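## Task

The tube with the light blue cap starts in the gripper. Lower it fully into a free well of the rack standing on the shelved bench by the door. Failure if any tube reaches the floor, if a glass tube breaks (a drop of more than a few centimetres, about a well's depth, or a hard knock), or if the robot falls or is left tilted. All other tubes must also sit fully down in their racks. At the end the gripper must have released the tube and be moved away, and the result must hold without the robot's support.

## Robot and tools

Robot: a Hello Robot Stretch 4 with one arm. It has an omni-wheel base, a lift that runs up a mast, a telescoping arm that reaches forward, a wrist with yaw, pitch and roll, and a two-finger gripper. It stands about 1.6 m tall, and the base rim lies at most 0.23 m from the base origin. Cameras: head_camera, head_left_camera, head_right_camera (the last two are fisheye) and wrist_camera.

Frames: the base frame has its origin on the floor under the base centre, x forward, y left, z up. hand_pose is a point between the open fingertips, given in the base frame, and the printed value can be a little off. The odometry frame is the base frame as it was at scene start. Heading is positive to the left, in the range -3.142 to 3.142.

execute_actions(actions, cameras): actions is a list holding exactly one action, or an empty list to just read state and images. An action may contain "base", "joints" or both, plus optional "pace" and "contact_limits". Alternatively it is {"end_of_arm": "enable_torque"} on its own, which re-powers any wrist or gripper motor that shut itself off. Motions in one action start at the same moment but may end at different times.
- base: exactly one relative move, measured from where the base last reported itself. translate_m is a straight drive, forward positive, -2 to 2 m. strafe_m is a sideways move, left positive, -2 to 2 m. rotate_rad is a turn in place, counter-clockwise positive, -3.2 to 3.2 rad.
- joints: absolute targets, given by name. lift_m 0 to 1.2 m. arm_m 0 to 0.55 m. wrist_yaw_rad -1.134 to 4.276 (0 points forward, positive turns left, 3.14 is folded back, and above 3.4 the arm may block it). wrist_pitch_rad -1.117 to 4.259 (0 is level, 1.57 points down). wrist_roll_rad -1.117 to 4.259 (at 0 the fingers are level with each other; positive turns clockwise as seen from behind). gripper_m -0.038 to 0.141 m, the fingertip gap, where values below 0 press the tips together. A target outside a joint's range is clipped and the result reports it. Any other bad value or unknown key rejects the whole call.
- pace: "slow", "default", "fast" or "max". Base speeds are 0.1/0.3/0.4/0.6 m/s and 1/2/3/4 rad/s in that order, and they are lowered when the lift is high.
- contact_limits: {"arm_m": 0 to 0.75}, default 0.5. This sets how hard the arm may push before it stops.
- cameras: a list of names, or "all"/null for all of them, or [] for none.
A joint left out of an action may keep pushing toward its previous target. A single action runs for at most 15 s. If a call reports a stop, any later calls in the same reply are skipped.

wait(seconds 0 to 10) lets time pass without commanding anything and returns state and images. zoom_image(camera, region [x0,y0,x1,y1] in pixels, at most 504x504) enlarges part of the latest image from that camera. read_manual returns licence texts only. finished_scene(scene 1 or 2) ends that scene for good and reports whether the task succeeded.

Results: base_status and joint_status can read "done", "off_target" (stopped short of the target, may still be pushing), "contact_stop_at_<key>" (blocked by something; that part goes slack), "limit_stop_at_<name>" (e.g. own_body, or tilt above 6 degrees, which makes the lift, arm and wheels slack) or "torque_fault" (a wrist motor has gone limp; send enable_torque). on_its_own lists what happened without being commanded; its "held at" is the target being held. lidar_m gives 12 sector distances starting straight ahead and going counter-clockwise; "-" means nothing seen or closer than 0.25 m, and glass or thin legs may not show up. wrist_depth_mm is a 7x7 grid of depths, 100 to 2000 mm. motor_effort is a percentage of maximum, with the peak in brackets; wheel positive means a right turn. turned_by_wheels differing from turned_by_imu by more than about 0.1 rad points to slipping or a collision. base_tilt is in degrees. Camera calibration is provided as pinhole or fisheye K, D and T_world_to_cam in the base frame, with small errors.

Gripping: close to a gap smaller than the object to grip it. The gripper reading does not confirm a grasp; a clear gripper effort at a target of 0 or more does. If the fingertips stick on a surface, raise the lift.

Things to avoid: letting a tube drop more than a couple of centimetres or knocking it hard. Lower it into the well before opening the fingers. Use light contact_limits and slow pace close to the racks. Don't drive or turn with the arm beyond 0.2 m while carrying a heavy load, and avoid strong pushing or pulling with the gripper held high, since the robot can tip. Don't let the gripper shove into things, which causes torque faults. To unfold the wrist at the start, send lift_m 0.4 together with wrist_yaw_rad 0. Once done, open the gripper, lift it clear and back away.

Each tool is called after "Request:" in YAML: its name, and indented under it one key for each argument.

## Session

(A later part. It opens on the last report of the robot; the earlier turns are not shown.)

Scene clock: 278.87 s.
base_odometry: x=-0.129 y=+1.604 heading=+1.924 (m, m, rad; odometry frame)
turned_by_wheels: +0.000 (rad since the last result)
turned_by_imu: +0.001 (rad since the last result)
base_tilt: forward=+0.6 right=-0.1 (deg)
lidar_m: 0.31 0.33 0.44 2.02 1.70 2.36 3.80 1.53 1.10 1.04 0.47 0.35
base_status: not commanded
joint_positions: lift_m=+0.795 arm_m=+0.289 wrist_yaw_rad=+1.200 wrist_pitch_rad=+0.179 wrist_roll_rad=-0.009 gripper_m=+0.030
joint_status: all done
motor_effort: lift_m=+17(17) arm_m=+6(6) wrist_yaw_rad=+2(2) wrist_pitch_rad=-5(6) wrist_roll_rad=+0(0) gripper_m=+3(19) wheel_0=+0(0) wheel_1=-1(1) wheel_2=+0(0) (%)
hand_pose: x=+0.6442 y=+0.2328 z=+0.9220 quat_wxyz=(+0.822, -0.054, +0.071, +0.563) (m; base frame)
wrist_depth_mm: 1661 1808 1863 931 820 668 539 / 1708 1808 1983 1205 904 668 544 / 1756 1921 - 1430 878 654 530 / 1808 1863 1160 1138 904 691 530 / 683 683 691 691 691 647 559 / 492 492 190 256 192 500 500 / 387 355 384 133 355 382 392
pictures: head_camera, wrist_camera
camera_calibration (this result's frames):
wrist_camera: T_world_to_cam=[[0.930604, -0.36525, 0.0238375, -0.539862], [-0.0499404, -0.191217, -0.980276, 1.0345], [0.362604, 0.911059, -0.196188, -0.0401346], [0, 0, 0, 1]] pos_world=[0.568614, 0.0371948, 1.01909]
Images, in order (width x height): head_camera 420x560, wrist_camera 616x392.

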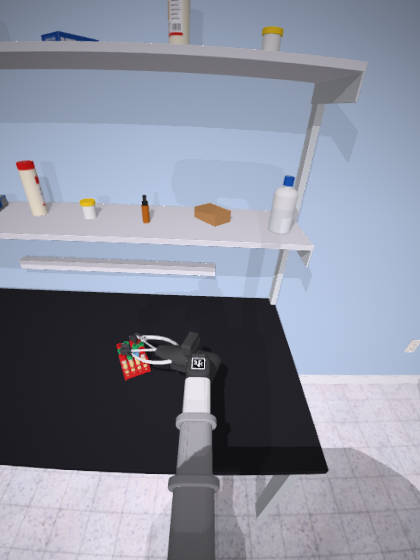

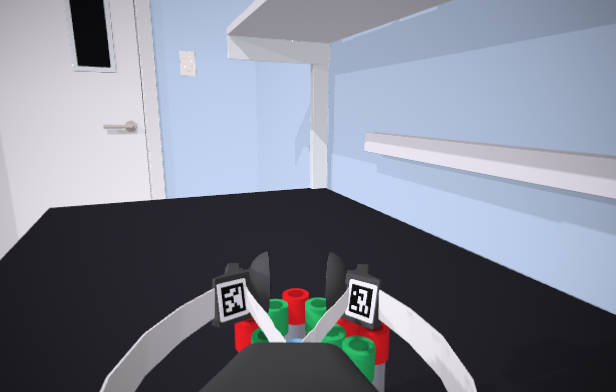

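Request:
execute_actions:
  actions:
    - {"joints":{"lift_m":0.86}}
  cameras: []

Request:
execute_actions:
  actions:
    - {"joints":{"arm_m":0.05},"pace":"fast"}
  cameras: ["head_camera"]

Request:
zoom_image:
  camera: "head_camera"
  region: [105, 325, 160, 380]

Scene clock: 284.57 s.
base_odometry: x=-0.129 y=+1.604 heading=+1.924 (m, m, rad; odometry frame)
turned_by_wheels: +0.000 (rad since the last result)
turned_by_imu: +0.001 (rad since the last result)
base_tilt: forward=+0.5 right=-0.1 (deg)
lidar_m: 0.31 0.32 0.47 2.01 1.71 2.38 3.78 1.53 1.06 1.05 0.48 0.35
base_status: not commanded
joint_positions: lift_m=+0.860 arm_m=+0.289 wrist_yaw_rad=+1.200 wrist_pitch_rad=+0.179 wrist_roll_rad=-0.009 gripper_m=+0.030
joint_status: all done
motor_effort: lift_m=+22(24) arm_m=+6(6) wrist_yaw_rad=+2(2) wrist_pitch_rad=-6(4) wrist_roll_rad=+0(0) gripper_m=-4(0) wheel_0=+0(0) wheel_1=-1(1) wheel_2=+0(0) (%)
hand_pose: x=+0.6442 y=+0.2328 z=+0.9866 quat_wxyz=(+0.822, -0.054, +0.071, +0.563) (m; base frame)
wrist_depth_mm: 1661 1808 1921 715 609 609 525 / 1708 1808 1983 1138 904 676 544 / 1756 1921 - 1464 931 683 549 / 1808 1921 - 1281 904 640 530 / 1025 878 866 878 866 699 544 / 627 621 191 591 192 627 564 / 488 445 508 133 469 480 496
pictures: none
No camera images: the call's "cameras" was empty. Leave "cameras" out to get every camera's image.

Scene clock: 286.10 s.
base_odometry: x=-0.129 y=+1.604 heading=+1.924 (m, m, rad; odometry frame)
turned_by_wheels: +0.000 (rad since the last result)
turned_by_imu: +0.000 (rad since the last result)
base_tilt: forward=+0.6 right=-0.1 (deg)
lidar_m: 0.32 0.32 0.44 2.01 1.68 2.37 3.79 1.54 1.08 1.02 0.47 0.36
base_status: not commanded
joint_positions: lift_m=+0.860 arm_m=+0.051 wrist_yaw_rad=+1.200 wrist_pitch_rad=+0.179 wrist_roll_rad=-0.009 gripper_m=+0.030
joint_status: all done
motor_effort: lift_m=+22(22) arm_m=-6(7) wrist_yaw_rad=+1(2) wrist_pitch_rad=-7(7) wrist_roll_rad=+0(0) gripper_m=+0(0) wheel_0=+0(0) wheel_1=-1(1) wheel_2=+0(0) (%)
hand_pose: x=+0.4063 y=+0.2329 z=+0.9866 quat_wxyz=(+0.822, -0.054, +0.071, +0.563) (m; base frame)
wrist_depth_mm: 1661 1808 1921 1983 1098 699 603 / 1708 1863 1983 - 1229 976 778 / 1756 1863 - - 1336 991 778 / 1756 1983 - 1983 1281 991 768 / 1863 1983 878 878 878 878 778 / 1921 1983 191 591 192 634 634 / 1708 477 512 133 473 392 329
pictures: head_camera
Images, in order (width x height): head_camera 420x560.

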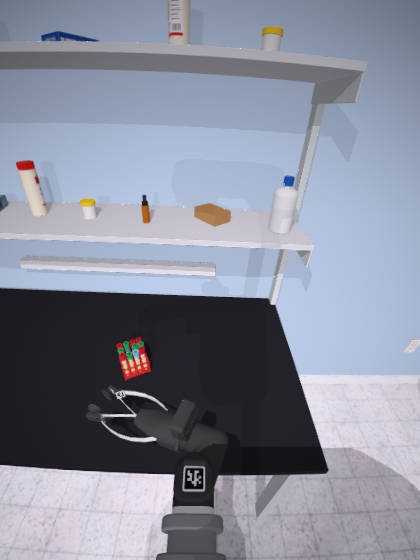

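Region (105, 325, 160, 380) of head_camera's 420x560 image, scaled by 9.164, with more detail than that image has.

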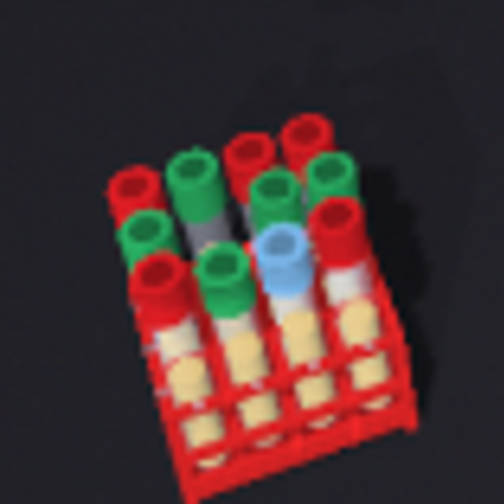

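Request:
finished_scene:
  scene: 1

The scene is finished: the task was done.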